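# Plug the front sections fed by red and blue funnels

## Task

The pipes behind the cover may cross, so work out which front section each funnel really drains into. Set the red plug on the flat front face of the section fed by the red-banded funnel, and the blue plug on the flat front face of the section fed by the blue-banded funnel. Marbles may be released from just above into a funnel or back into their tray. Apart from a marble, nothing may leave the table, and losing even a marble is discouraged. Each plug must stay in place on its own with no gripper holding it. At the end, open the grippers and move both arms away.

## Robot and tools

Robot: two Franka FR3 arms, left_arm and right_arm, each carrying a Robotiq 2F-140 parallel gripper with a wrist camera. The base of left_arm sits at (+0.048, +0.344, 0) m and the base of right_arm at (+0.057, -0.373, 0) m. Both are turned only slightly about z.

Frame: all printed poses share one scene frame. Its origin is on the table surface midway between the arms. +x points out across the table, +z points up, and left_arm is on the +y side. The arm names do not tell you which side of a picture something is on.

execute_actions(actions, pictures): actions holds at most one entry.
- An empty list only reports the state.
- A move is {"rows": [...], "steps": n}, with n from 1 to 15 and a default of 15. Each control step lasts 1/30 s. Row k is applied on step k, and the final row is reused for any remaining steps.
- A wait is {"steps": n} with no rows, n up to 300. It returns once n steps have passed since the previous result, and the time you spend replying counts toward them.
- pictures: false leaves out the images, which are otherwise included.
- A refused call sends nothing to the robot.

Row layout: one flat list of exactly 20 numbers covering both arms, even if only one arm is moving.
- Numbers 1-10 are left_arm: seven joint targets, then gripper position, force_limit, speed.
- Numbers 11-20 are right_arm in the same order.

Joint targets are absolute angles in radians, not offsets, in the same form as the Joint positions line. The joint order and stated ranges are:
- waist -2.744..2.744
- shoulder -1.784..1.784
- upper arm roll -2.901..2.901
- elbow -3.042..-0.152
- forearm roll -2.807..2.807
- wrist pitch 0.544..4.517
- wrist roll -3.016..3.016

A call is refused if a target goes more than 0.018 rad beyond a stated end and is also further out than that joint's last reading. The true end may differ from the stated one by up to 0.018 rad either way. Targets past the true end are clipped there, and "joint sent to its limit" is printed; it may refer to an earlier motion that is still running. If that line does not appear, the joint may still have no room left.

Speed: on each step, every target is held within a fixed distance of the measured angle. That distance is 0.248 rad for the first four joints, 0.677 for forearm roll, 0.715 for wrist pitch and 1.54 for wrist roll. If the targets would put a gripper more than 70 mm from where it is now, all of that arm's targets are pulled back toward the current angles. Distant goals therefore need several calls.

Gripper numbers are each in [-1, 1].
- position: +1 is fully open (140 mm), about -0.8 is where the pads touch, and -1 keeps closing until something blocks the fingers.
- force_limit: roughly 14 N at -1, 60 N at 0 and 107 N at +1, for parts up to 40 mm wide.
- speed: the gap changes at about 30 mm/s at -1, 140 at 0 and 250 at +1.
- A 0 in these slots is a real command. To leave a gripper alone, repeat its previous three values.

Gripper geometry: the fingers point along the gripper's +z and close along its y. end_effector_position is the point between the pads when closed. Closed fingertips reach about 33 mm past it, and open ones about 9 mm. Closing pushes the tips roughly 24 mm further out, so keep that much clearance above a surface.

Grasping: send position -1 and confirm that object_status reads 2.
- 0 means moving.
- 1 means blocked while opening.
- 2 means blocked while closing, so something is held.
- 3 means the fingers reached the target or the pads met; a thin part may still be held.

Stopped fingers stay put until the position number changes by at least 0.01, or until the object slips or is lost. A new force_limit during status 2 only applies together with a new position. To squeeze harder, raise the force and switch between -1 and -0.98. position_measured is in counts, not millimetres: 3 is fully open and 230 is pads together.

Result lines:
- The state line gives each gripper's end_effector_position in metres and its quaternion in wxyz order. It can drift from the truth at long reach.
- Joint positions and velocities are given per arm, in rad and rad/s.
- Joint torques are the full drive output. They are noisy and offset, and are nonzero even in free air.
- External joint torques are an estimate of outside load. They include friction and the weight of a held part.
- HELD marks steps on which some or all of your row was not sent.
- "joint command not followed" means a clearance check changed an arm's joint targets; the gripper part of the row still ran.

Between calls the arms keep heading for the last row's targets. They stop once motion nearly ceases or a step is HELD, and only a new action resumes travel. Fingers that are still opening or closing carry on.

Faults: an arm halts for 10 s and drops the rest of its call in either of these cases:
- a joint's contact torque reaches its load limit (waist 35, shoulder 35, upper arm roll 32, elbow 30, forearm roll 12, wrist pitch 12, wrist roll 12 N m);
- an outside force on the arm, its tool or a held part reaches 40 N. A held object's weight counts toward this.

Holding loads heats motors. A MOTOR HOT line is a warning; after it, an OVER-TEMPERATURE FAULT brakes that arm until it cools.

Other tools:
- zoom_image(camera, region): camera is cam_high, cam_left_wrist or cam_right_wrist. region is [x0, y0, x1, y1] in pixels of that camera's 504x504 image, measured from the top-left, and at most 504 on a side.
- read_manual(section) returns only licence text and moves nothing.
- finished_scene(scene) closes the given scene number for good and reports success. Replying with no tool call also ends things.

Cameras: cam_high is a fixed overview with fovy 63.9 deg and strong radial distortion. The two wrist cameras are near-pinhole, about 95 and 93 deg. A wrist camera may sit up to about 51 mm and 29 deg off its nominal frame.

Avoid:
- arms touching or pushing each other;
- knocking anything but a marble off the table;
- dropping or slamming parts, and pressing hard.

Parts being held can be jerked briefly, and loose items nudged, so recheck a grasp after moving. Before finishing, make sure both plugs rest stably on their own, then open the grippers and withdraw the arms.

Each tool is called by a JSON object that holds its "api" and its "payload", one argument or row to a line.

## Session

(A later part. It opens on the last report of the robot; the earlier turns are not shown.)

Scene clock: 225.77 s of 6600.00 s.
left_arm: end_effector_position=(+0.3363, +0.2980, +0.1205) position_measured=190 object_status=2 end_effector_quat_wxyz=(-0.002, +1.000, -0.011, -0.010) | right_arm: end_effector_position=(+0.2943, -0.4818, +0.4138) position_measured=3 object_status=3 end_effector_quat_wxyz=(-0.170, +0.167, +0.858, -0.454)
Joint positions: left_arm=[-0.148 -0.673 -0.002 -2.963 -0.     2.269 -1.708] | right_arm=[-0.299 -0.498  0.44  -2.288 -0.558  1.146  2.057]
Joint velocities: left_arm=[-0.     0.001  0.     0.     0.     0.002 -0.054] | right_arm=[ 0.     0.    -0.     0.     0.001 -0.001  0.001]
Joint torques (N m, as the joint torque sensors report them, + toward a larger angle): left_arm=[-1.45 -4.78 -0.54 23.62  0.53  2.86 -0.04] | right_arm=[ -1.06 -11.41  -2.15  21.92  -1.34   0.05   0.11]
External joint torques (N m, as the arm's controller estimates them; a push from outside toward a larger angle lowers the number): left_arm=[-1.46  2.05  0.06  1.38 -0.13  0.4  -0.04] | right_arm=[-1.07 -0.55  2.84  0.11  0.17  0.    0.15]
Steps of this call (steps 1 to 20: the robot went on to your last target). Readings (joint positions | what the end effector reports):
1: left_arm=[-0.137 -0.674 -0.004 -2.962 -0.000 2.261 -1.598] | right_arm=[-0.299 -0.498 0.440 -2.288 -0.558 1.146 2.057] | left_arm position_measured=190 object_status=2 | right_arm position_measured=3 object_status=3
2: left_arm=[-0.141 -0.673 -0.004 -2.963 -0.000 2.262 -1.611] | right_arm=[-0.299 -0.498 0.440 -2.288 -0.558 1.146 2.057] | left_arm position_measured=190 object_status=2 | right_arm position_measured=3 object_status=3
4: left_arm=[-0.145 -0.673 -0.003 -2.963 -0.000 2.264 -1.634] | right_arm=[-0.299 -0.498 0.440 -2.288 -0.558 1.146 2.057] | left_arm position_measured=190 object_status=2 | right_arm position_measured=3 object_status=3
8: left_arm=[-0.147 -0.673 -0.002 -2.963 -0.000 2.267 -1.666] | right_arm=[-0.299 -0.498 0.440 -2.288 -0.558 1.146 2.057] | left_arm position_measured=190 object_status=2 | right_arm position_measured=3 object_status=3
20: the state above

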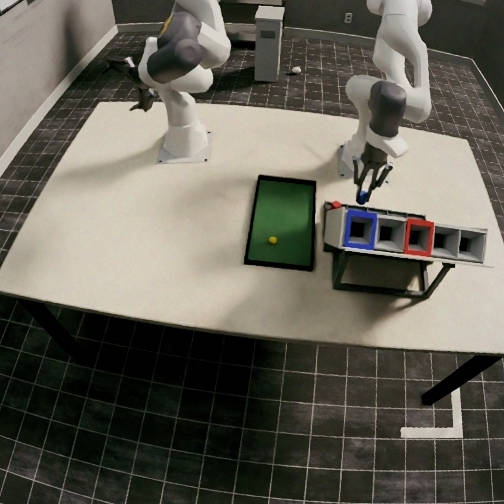

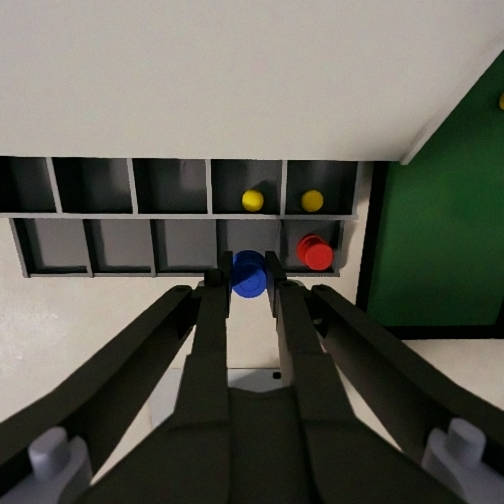

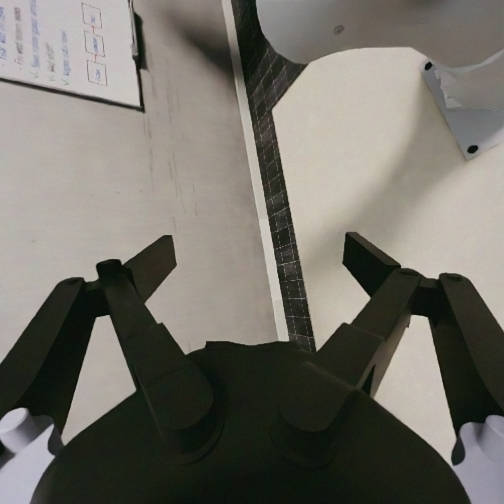

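{"api": "execute_actions", "payload": {
  "actions": [
    {"rows":[[-0.155,-0.662,0,-2.967,0,2.35,-1.733,-1,-0.4,-0.3,-0.3,-0.5,0.442,-2.287,-0.557,1.144,2.057,1,0,0],[-0.155,-0.644,0,-2.973,0,2.395,-1.733,-1,-0.4,-0.3,-0.3,-0.5,0.442,-2.287,-0.557,1.144,2.057,1,0,0],[-0.155,-0.626,0,-2.98,0,2.425,-1.733,-1,-0.4,-0.3,-0.3,-0.5,0.442,-2.287,-0.557,1.144,2.057,1,0,0],[-0.155,-0.608,0,-2.986,0,2.45,-1.733,-1,-0.4,-0.3,-0.3,-0.5,0.442,-2.287,-0.557,1.144,2.057,1,0,0],[-0.155,-0.59,0,-2.992,0,2.475,-1.733,-1,-0.4,-0.3,-0.3,-0.5,0.442,-2.287,-0.557,1.144,2.057,1,0,0],[-0.155,-0.572,0,-2.998,0,2.5,-1.733,-1,-0.4,-0.3,-0.3,-0.5,0.442,-2.287,-0.557,1.144,2.057,1,0,0],[-0.155,-0.554,0,-3.004,0,2.52,-1.733,-1,-0.4,-0.3,-0.3,-0.5,0.442,-2.287,-0.557,1.144,2.057,1,0,0],[-0.155,-0.536,0,-3.01,0,2.54,-1.733,-1,-0.4,-0.3,-0.3,-0.5,0.442,-2.287,-0.557,1.144,2.057,1,0,0],[-0.155,-0.518,0,-3.016,0,2.56,-1.733,-1,-0.4,-0.3,-0.3,-0.5,0.442,-2.287,-0.557,1.144,2.057,1,0,0],[-0.155,-0.5,0,-3.021,0,2.57,-1.733,-1,-0.4,-0.3,-0.3,-0.5,0.442,-2.287,-0.557,1.144,2.057,1,0,0],[-0.155,-0.488,0,-3.025,0,2.57,-1.733,-1,-0.4,-0.3,-0.3,-0.5,0.442,-2.287,-0.557,1.144,2.057,1,0,0],[-0.155,-0.479,0,-3.027,0,2.535,-1.733,-1,-0.4,-0.3,-0.3,-0.5,0.442,-2.287,-0.557,1.144,2.057,1,0,0]],"steps":15}
  ],
  "pictures": false
}}

{"api": "execute_actions", "payload": {
  "actions": [
    {"steps":12}
  ],
  "pictures": false
}}

{"api": "execute_actions", "payload": {
  "actions": [
    {"rows":[[-0.155,-0.479,0,-3.027,0,2.535,-1.733,-0.25,-0.4,-0.3,-0.3,-0.5,0.442,-2.287,-0.557,1.144,2.057,1,0,0]],"steps":12}
  ],
  "pictures": false
}}

{"api": "execute_actions", "payload": {
  "actions": [
    {"rows":[[-0.155,-0.5,0,-3.021,0,2.45,-1.733,-0.25,-0.4,-0.3,-0.3,-0.5,0.442,-2.287,-0.557,1.144,2.057,1,0,0],[-0.155,-0.53,0,-3.012,0,2.41,-1.733,-0.25,-0.4,-0.3,-0.3,-0.5,0.442,-2.287,-0.557,1.144,2.057,1,0,0],[-0.155,-0.56,0,-3.002,0,2.37,-1.733,-0.25,-0.4,-0.3,-0.3,-0.5,0.442,-2.287,-0.557,1.144,2.057,1,0,0],[-0.155,-0.59,0,-2.992,0,2.33,-1.733,-0.25,-0.4,-0.3,-0.3,-0.5,0.442,-2.287,-0.557,1.144,2.057,1,0,0],[-0.155,-0.62,0,-2.982,0,2.29,-1.733,-0.25,-0.4,-0.3,-0.3,-0.5,0.442,-2.287,-0.557,1.144,2.057,1,0,0],[-0.155,-0.65,0,-2.97,0,2.25,-1.733,-0.25,-0.4,-0.3,-0.3,-0.5,0.442,-2.287,-0.557,1.144,2.057,1,0,0],[-0.155,-0.68,0,-2.958,0,2.21,-1.733,-0.25,-0.4,-0.3,-0.3,-0.5,0.442,-2.287,-0.557,1.144,2.057,1,0,0],[-0.155,-0.71,0,-2.94,0,2.17,-1.733,-0.25,-0.4,-0.3,-0.3,-0.5,0.442,-2.287,-0.557,1.144,2.057,1,0,0],[-0.155,-0.74,0,-2.92,0,2.13,-1.733,-0.25,-0.4,-0.3,-0.3,-0.5,0.442,-2.287,-0.557,1.144,2.057,1,0,0],[-0.155,-0.77,0,-2.9,0,2.09,-1.733,-0.25,-0.4,-0.3,-0.3,-0.5,0.442,-2.287,-0.557,1.144,2.057,1,0,0],[-0.155,-0.8,0,-2.87,0,2.05,-1.733,-0.25,-0.4,-0.3,-0.3,-0.5,0.442,-2.287,-0.557,1.144,2.057,1,0,0],[-0.155,-0.83,0,-2.84,0,2.01,-1.733,-0.25,-0.4,-0.3,-0.3,-0.5,0.442,-2.287,-0.557,1.144,2.057,1,0,0],[-0.155,-0.86,0,-2.81,0,1.97,-1.733,-0.25,-0.4,-0.3,-0.3,-0.5,0.442,-2.287,-0.557,1.144,2.057,1,0,0],[-0.155,-0.89,0,-2.78,0,1.9,-1.733,-0.25,-0.4,-0.3,-0.3,-0.5,0.442,-2.287,-0.557,1.144,2.057,1,0,0]],"steps":15}
  ],
  "pictures": false
}}

{"api": "execute_actions", "payload": {
  "actions": [
    {"steps":12}
  ]
}}

Scene clock: 245.93 s of 6600.00 s.
left_arm: end_effector_position=(+0.3337, +0.2969, +0.0601) position_measured=190 object_status=2 end_effector_quat_wxyz=(-0.002, +1.000, -0.003, -0.013) | right_arm: end_effector_position=(+0.2943, -0.4818, +0.4138) position_measured=3 object_status=3 end_effector_quat_wxyz=(-0.170, +0.167, +0.858, -0.454)
Joint positions: left_arm=[-0.153 -0.486 -0.001 -3.026 -0.     2.513 -1.728] | right_arm=[-0.299 -0.498  0.44  -2.288 -0.558  1.146  2.057]
Joint velocities: left_arm=[ 0.001  0.101  0.001 -0.037  0.001  0.095 -0.003] | right_arm=[ 0.001 -0.001  0.001 -0.001 -0.001  0.     0.   ]
Joint torques (N m, as the joint torque sensors report them, + toward a larger angle): left_arm=[ -1.96 -10.01  -0.02  22.89   0.48   3.34  -0.16] | right_arm=[ -1.01 -11.76  -2.56  21.58  -1.33  -0.19   0.2 ]
External joint torques (N m, as the arm's controller estimates them; a push from outside toward a larger angle lowers the number): left_arm=[-1.96  2.32  0.43  1.59 -0.03  0.49 -0.16] | right_arm=[-1.03 -0.83  2.42 -0.26  0.19 -0.23  0.24]
Steps of this call (steps 1 to 30: the robot went on to your last target; steps 31 to 90: nothing new was sent; then 16.67 s passed at rest; steps 91 to 105: all 15 steps of this action). Readings (joint positions | what the end effector reports):
91: left_arm=[-0.149 -0.671 -0.001 -2.964 -0.000 2.282 -1.725] | right_arm=[-0.299 -0.498 0.440 -2.288 -0.558 1.146 2.057] | left_arm position_measured=190 object_status=2 | right_arm position_measured=3 object_status=3
92: left_arm=[-0.150 -0.666 -0.001 -2.965 -0.000 2.301 -1.725] | right_arm=[-0.299 -0.498 0.440 -2.288 -0.558 1.146 2.057] | left_arm position_measured=190 object_status=2 | right_arm position_measured=3 object_status=3
94: left_arm=[-0.152 -0.643 -0.001 -2.972 -0.000 2.346 -1.726] | right_arm=[-0.299 -0.498 0.440 -2.288 -0.558 1.146 2.057] | left_arm position_measured=190 object_status=2 | right_arm position_measured=3 object_status=3
98: left_arm=[-0.153 -0.576 -0.001 -2.995 -0.000 2.436 -1.727] | right_arm=[-0.299 -0.498 0.440 -2.288 -0.558 1.146 2.057] | left_arm position_measured=190 object_status=2 | right_arm position_measured=3 object_status=3
105: the state above

Scene clock: 246.33 s of 6600.00 s.
left_arm: end_effector_position=(+0.3374, +0.2963, +0.0599) position_measured=190 object_status=2 end_effector_quat_wxyz=(-0.002, +1.000, -0.003, -0.008) | right_arm: end_effector_position=(+0.2943, -0.4818, +0.4138) position_measured=3 object_status=3 end_effector_quat_wxyz=(-0.170, +0.167, +0.858, -0.454)
Joint positions: left_arm=[-0.153 -0.481 -0.001 -3.027 -0.     2.53  -1.729] | right_arm=[-0.299 -0.498  0.44  -2.288 -0.558  1.146  2.057]
Joint velocities: left_arm=[-0.001 -0.    -0.     0.001  0.     0.01  -0.   ] | right_arm=[ 0.001 -0.001  0.     0.     0.001 -0.001  0.001]
Joint torques (N m, as the joint torque sensors report them, + toward a larger angle): left_arm=[-1.17 -8.32 -0.53 20.88  0.38  2.94 -0.11] | right_arm=[ -0.38 -11.42  -2.63  21.28  -1.21  -0.05   0.16]
External joint torques (N m, as the arm's controller estimates them; a push from outside toward a larger angle lowers the number): left_arm=[-1.13  1.86 -0.05  1.56 -0.12  0.44 -0.11] | right_arm=[-0.45 -0.41  2.33 -0.64  0.31 -0.1   0.2 ]
Steps of this call (steps 1 to 12: the robot went on to your last target). Readings (joint positions | what the end effector reports):
1: left_arm=[-0.153 -0.483 -0.001 -3.027 -0.000 2.516 -1.728] | right_arm=[-0.299 -0.498 0.440 -2.288 -0.558 1.146 2.057] | left_arm position_measured=190 object_status=2 | right_arm position_measured=3 object_status=3
2: left_arm=[-0.153 -0.482 -0.001 -3.027 -0.000 2.519 -1.728] | right_arm=[-0.299 -0.498 0.440 -2.288 -0.558 1.146 2.057] | left_arm position_measured=190 object_status=2 | right_arm position_measured=3 object_status=3
4: left_arm=[-0.153 -0.482 -0.001 -3.027 -0.000 2.523 -1.728] | right_arm=[-0.299 -0.498 0.440 -2.288 -0.558 1.146 2.057] | left_arm position_measured=190 object_status=2 | right_arm position_measured=3 object_status=3
8: left_arm=[-0.153 -0.481 -0.001 -3.027 -0.000 2.528 -1.729] | right_arm=[-0.299 -0.498 0.440 -2.288 -0.558 1.146 2.057] | left_arm position_measured=190 object_status=2 | right_arm position_measured=3 object_status=3
12: the state above

Scene clock: 246.73 s of 6600.00 s.
left_arm: end_effector_position=(+0.3380, +0.2962, +0.0600) position_measured=160 object_status=0 end_effector_quat_wxyz=(-0.001, +1.000, -0.003, -0.007) | right_arm: end_effector_position=(+0.2943, -0.4818, +0.4138) position_measured=3 object_status=3 end_effector_quat_wxyz=(-0.170, +0.167, +0.858, -0.454)
Joint positions: left_arm=[-0.153 -0.481 -0.001 -3.027 -0.     2.532 -1.729] | right_arm=[-0.299 -0.498  0.44  -2.288 -0.558  1.146  2.057]
Joint velocities: left_arm=[-0.     0.001  0.001  0.002  0.     0.001  0.   ] | right_arm=[-0.     0.     0.001 -0.001  0.    -0.001  0.   ]
Joint torques (N m, as the joint torque sensors report them, + toward a larger angle): left_arm=[-1.92 -7.89  0.36 20.99  0.38  2.8  -0.01] | right_arm=[ -0.86 -11.58  -2.4   21.78  -1.31  -0.15   0.21]
External joint torques (N m, as the arm's controller estimates them; a push from outside toward a larger angle lowers the number): left_arm=[-1.93  2.25  0.8   1.74 -0.12  0.31 -0.01] | right_arm=[-0.9  -0.72  2.56 -0.04  0.2  -0.2   0.25]
Steps of this call (steps 1 to 12: all 12 steps of this action). Readings (joint positions | what the end effector reports):
1: left_arm=[-0.153 -0.481 -0.001 -3.027 -0.000 2.531 -1.729] | right_arm=[-0.299 -0.498 0.440 -2.288 -0.558 1.146 2.057] | left_arm position_measured=190 object_status=0 | right_arm position_measured=3 object_status=3
2: left_arm=[-0.153 -0.481 -0.001 -3.027 -0.000 2.531 -1.729] | right_arm=[-0.299 -0.498 0.440 -2.288 -0.558 1.146 2.057] | left_arm position_measured=189 object_status=0 | right_arm position_measured=3 object_status=3
4: left_arm=[-0.153 -0.481 -0.001 -3.027 -0.000 2.531 -1.729] | right_arm=[-0.299 -0.498 0.440 -2.288 -0.558 1.146 2.057] | left_arm position_measured=174 object_status=0 | right_arm position_measured=3 object_status=3
8: left_arm=[-0.153 -0.481 -0.001 -3.027 -0.000 2.532 -1.729] | right_arm=[-0.299 -0.498 0.440 -2.288 -0.558 1.146 2.057] | left_arm position_measured=160 object_status=0 | right_arm position_measured=3 object_status=3
12: the state above

Scene clock: 247.23 s of 6600.00 s.
left_arm: end_effector_position=(+0.3663, +0.2915, +0.2233) position_measured=160 object_status=3 end_effector_quat_wxyz=(+0.008, +0.999, -0.003, +0.049) | right_arm: end_effector_position=(+0.2943, -0.4818, +0.4138) position_measured=3 object_status=3 end_effector_quat_wxyz=(-0.170, +0.167, +0.858, -0.454)
Joint positions: left_arm=[-0.153 -0.848 -0.001 -2.816 -0.     2.068 -1.729] | right_arm=[-0.299 -0.498  0.44  -2.288 -0.558  1.146  2.057]
Joint velocities: left_arm=[ 0.    -0.697  0.001  0.661 -0.    -0.926 -0.001] | right_arm=[-0.001 -0.001 -0.002  0.002  0.    -0.002 -0.   ]
Joint torques (N m, as the joint torque sensors report them, + toward a larger angle): left_arm=[-1.31  5.76 -0.22 16.07  0.88  0.59 -0.07] | right_arm=[ -1.17 -11.82  -2.61  21.4   -1.21  -0.08   0.16]
External joint torques (N m, as the arm's controller estimates them; a push from outside toward a larger angle lowers the number): left_arm=[-1.36 -1.1   0.46  2.4   0.14 -0.59 -0.07] | right_arm=[-1.08 -0.9   2.51 -0.46  0.32 -0.12  0.2 ]
Steps of this call (steps 1 to 15: all 15 steps of this action). Readings (joint positions | what the end effector reports):
1: left_arm=[-0.153 -0.485 -0.001 -3.026 -0.000 2.519 -1.729] | right_arm=[-0.299 -0.498 0.440 -2.288 -0.558 1.146 2.057] | left_arm position_measured=160 object_status=0 | right_arm position_measured=3 object_status=3
2: left_arm=[-0.153 -0.494 -0.001 -3.024 -0.000 2.499 -1.729] | right_arm=[-0.299 -0.498 0.440 -2.288 -0.558 1.146 2.057] | left_arm position_measured=160 object_status=3 | right_arm position_measured=3 object_status=3
4: left_arm=[-0.153 -0.533 -0.001 -3.014 -0.000 2.450 -1.729] | right_arm=[-0.299 -0.498 0.440 -2.288 -0.558 1.146 2.057] | left_arm position_measured=160 object_status=3 | right_arm position_measured=3 object_status=3
8: left_arm=[-0.153 -0.645 -0.001 -2.971 -0.000 2.326 -1.729] | right_arm=[-0.299 -0.498 0.440 -2.288 -0.558 1.146 2.057] | left_arm position_measured=160 object_status=3 | right_arm position_measured=3 object_status=3
15: the state above

Scene clock: 247.63 s of 6600.00 s.
left_arm: end_effector_position=(+0.3378, +0.2962, +0.2380) position_measured=160 object_status=3 end_effector_quat_wxyz=(+0.002, +1.000, -0.003, +0.014) | right_arm: end_effector_position=(+0.2943, -0.4818, +0.4138) position_measured=3 object_status=3 end_effector_quat_wxyz=(-0.170, +0.167, +0.858, -0.454)
Joint positions: left_arm=[-0.153 -0.889 -0.001 -2.779 -0.     1.918 -1.729] | right_arm=[-0.299 -0.498  0.44  -2.288 -0.558  1.146  2.057]
Joint velocities: left_arm=[ 0.001 -0.001 -0.001  0.     0.001 -0.096 -0.   ] | right_arm=[ 0.    -0.001  0.     0.    -0.001 -0.001 -0.001]
Joint torques (N m, as the joint torque sensors report them, + toward a larger angle): left_arm=[-1.61 -2.84  0.07 25.87  0.87  2.36 -0.07] | right_arm=[ -0.95 -11.51  -2.77  22.71  -1.2    0.06   0.13]
External joint torques (N m, as the arm's controller estimates them; a push from outside toward a larger angle lowers the number): left_arm=[-1.6  -0.11  0.86  1.21  0.02 -0.28 -0.07] | right_arm=[-0.97 -0.55  2.23  0.82  0.32  0.01  0.17]
Steps of this call (steps 1 to 12: the robot went on to your last target). Readings (joint positions | what the end effector reports):
1: left_arm=[-0.153 -0.867 -0.001 -2.798 -0.000 2.040 -1.729] | right_arm=[-0.299 -0.498 0.440 -2.288 -0.558 1.146 2.057] | left_arm position_measured=160 object_status=3 | right_arm position_measured=3 object_status=3
2: left_arm=[-0.153 -0.879 -0.001 -2.787 -0.000 2.017 -1.729] | right_arm=[-0.299 -0.498 0.440 -2.288 -0.558 1.146 2.057] | left_arm position_measured=160 object_status=3 | right_arm position_measured=3 object_status=3
4: left_arm=[-0.153 -0.888 -0.001 -2.780 -0.000 1.981 -1.729] | right_arm=[-0.299 -0.498 0.440 -2.288 -0.558 1.146 2.057] | left_arm position_measured=160 object_status=3 | right_arm position_measured=3 object_status=3
8: left_arm=[-0.153 -0.889 -0.001 -2.779 -0.000 1.938 -1.729] | right_arm=[-0.299 -0.498 0.440 -2.288 -0.558 1.146 2.057] | left_arm position_measured=160 object_status=3 | right_arm position_measured=3 object_status=3
12: the state above

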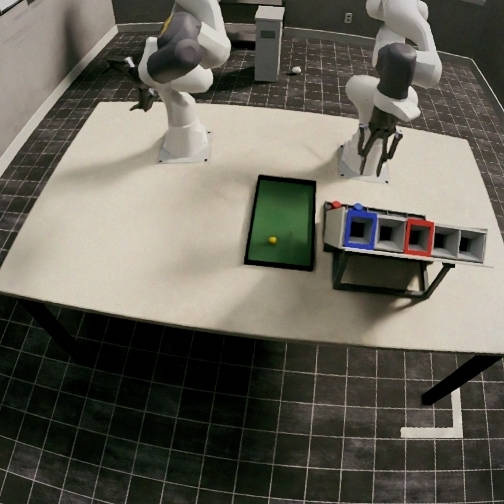

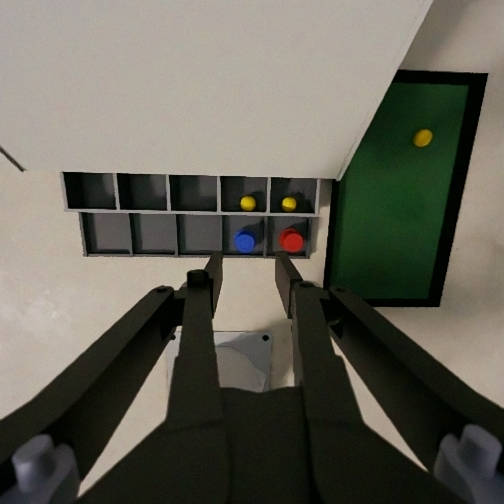

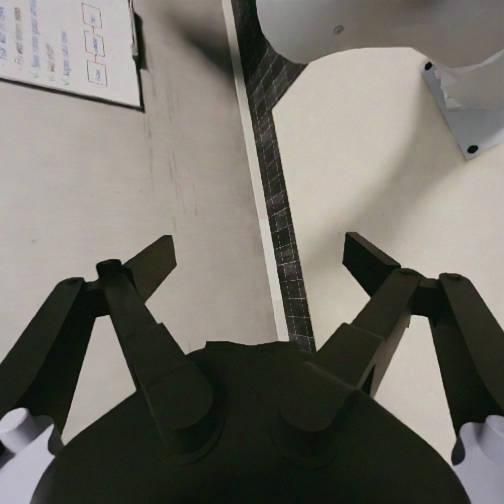

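{"api": "finished_scene", "payload": {
  "scene": 2
}}

The scene is finished: the task was done.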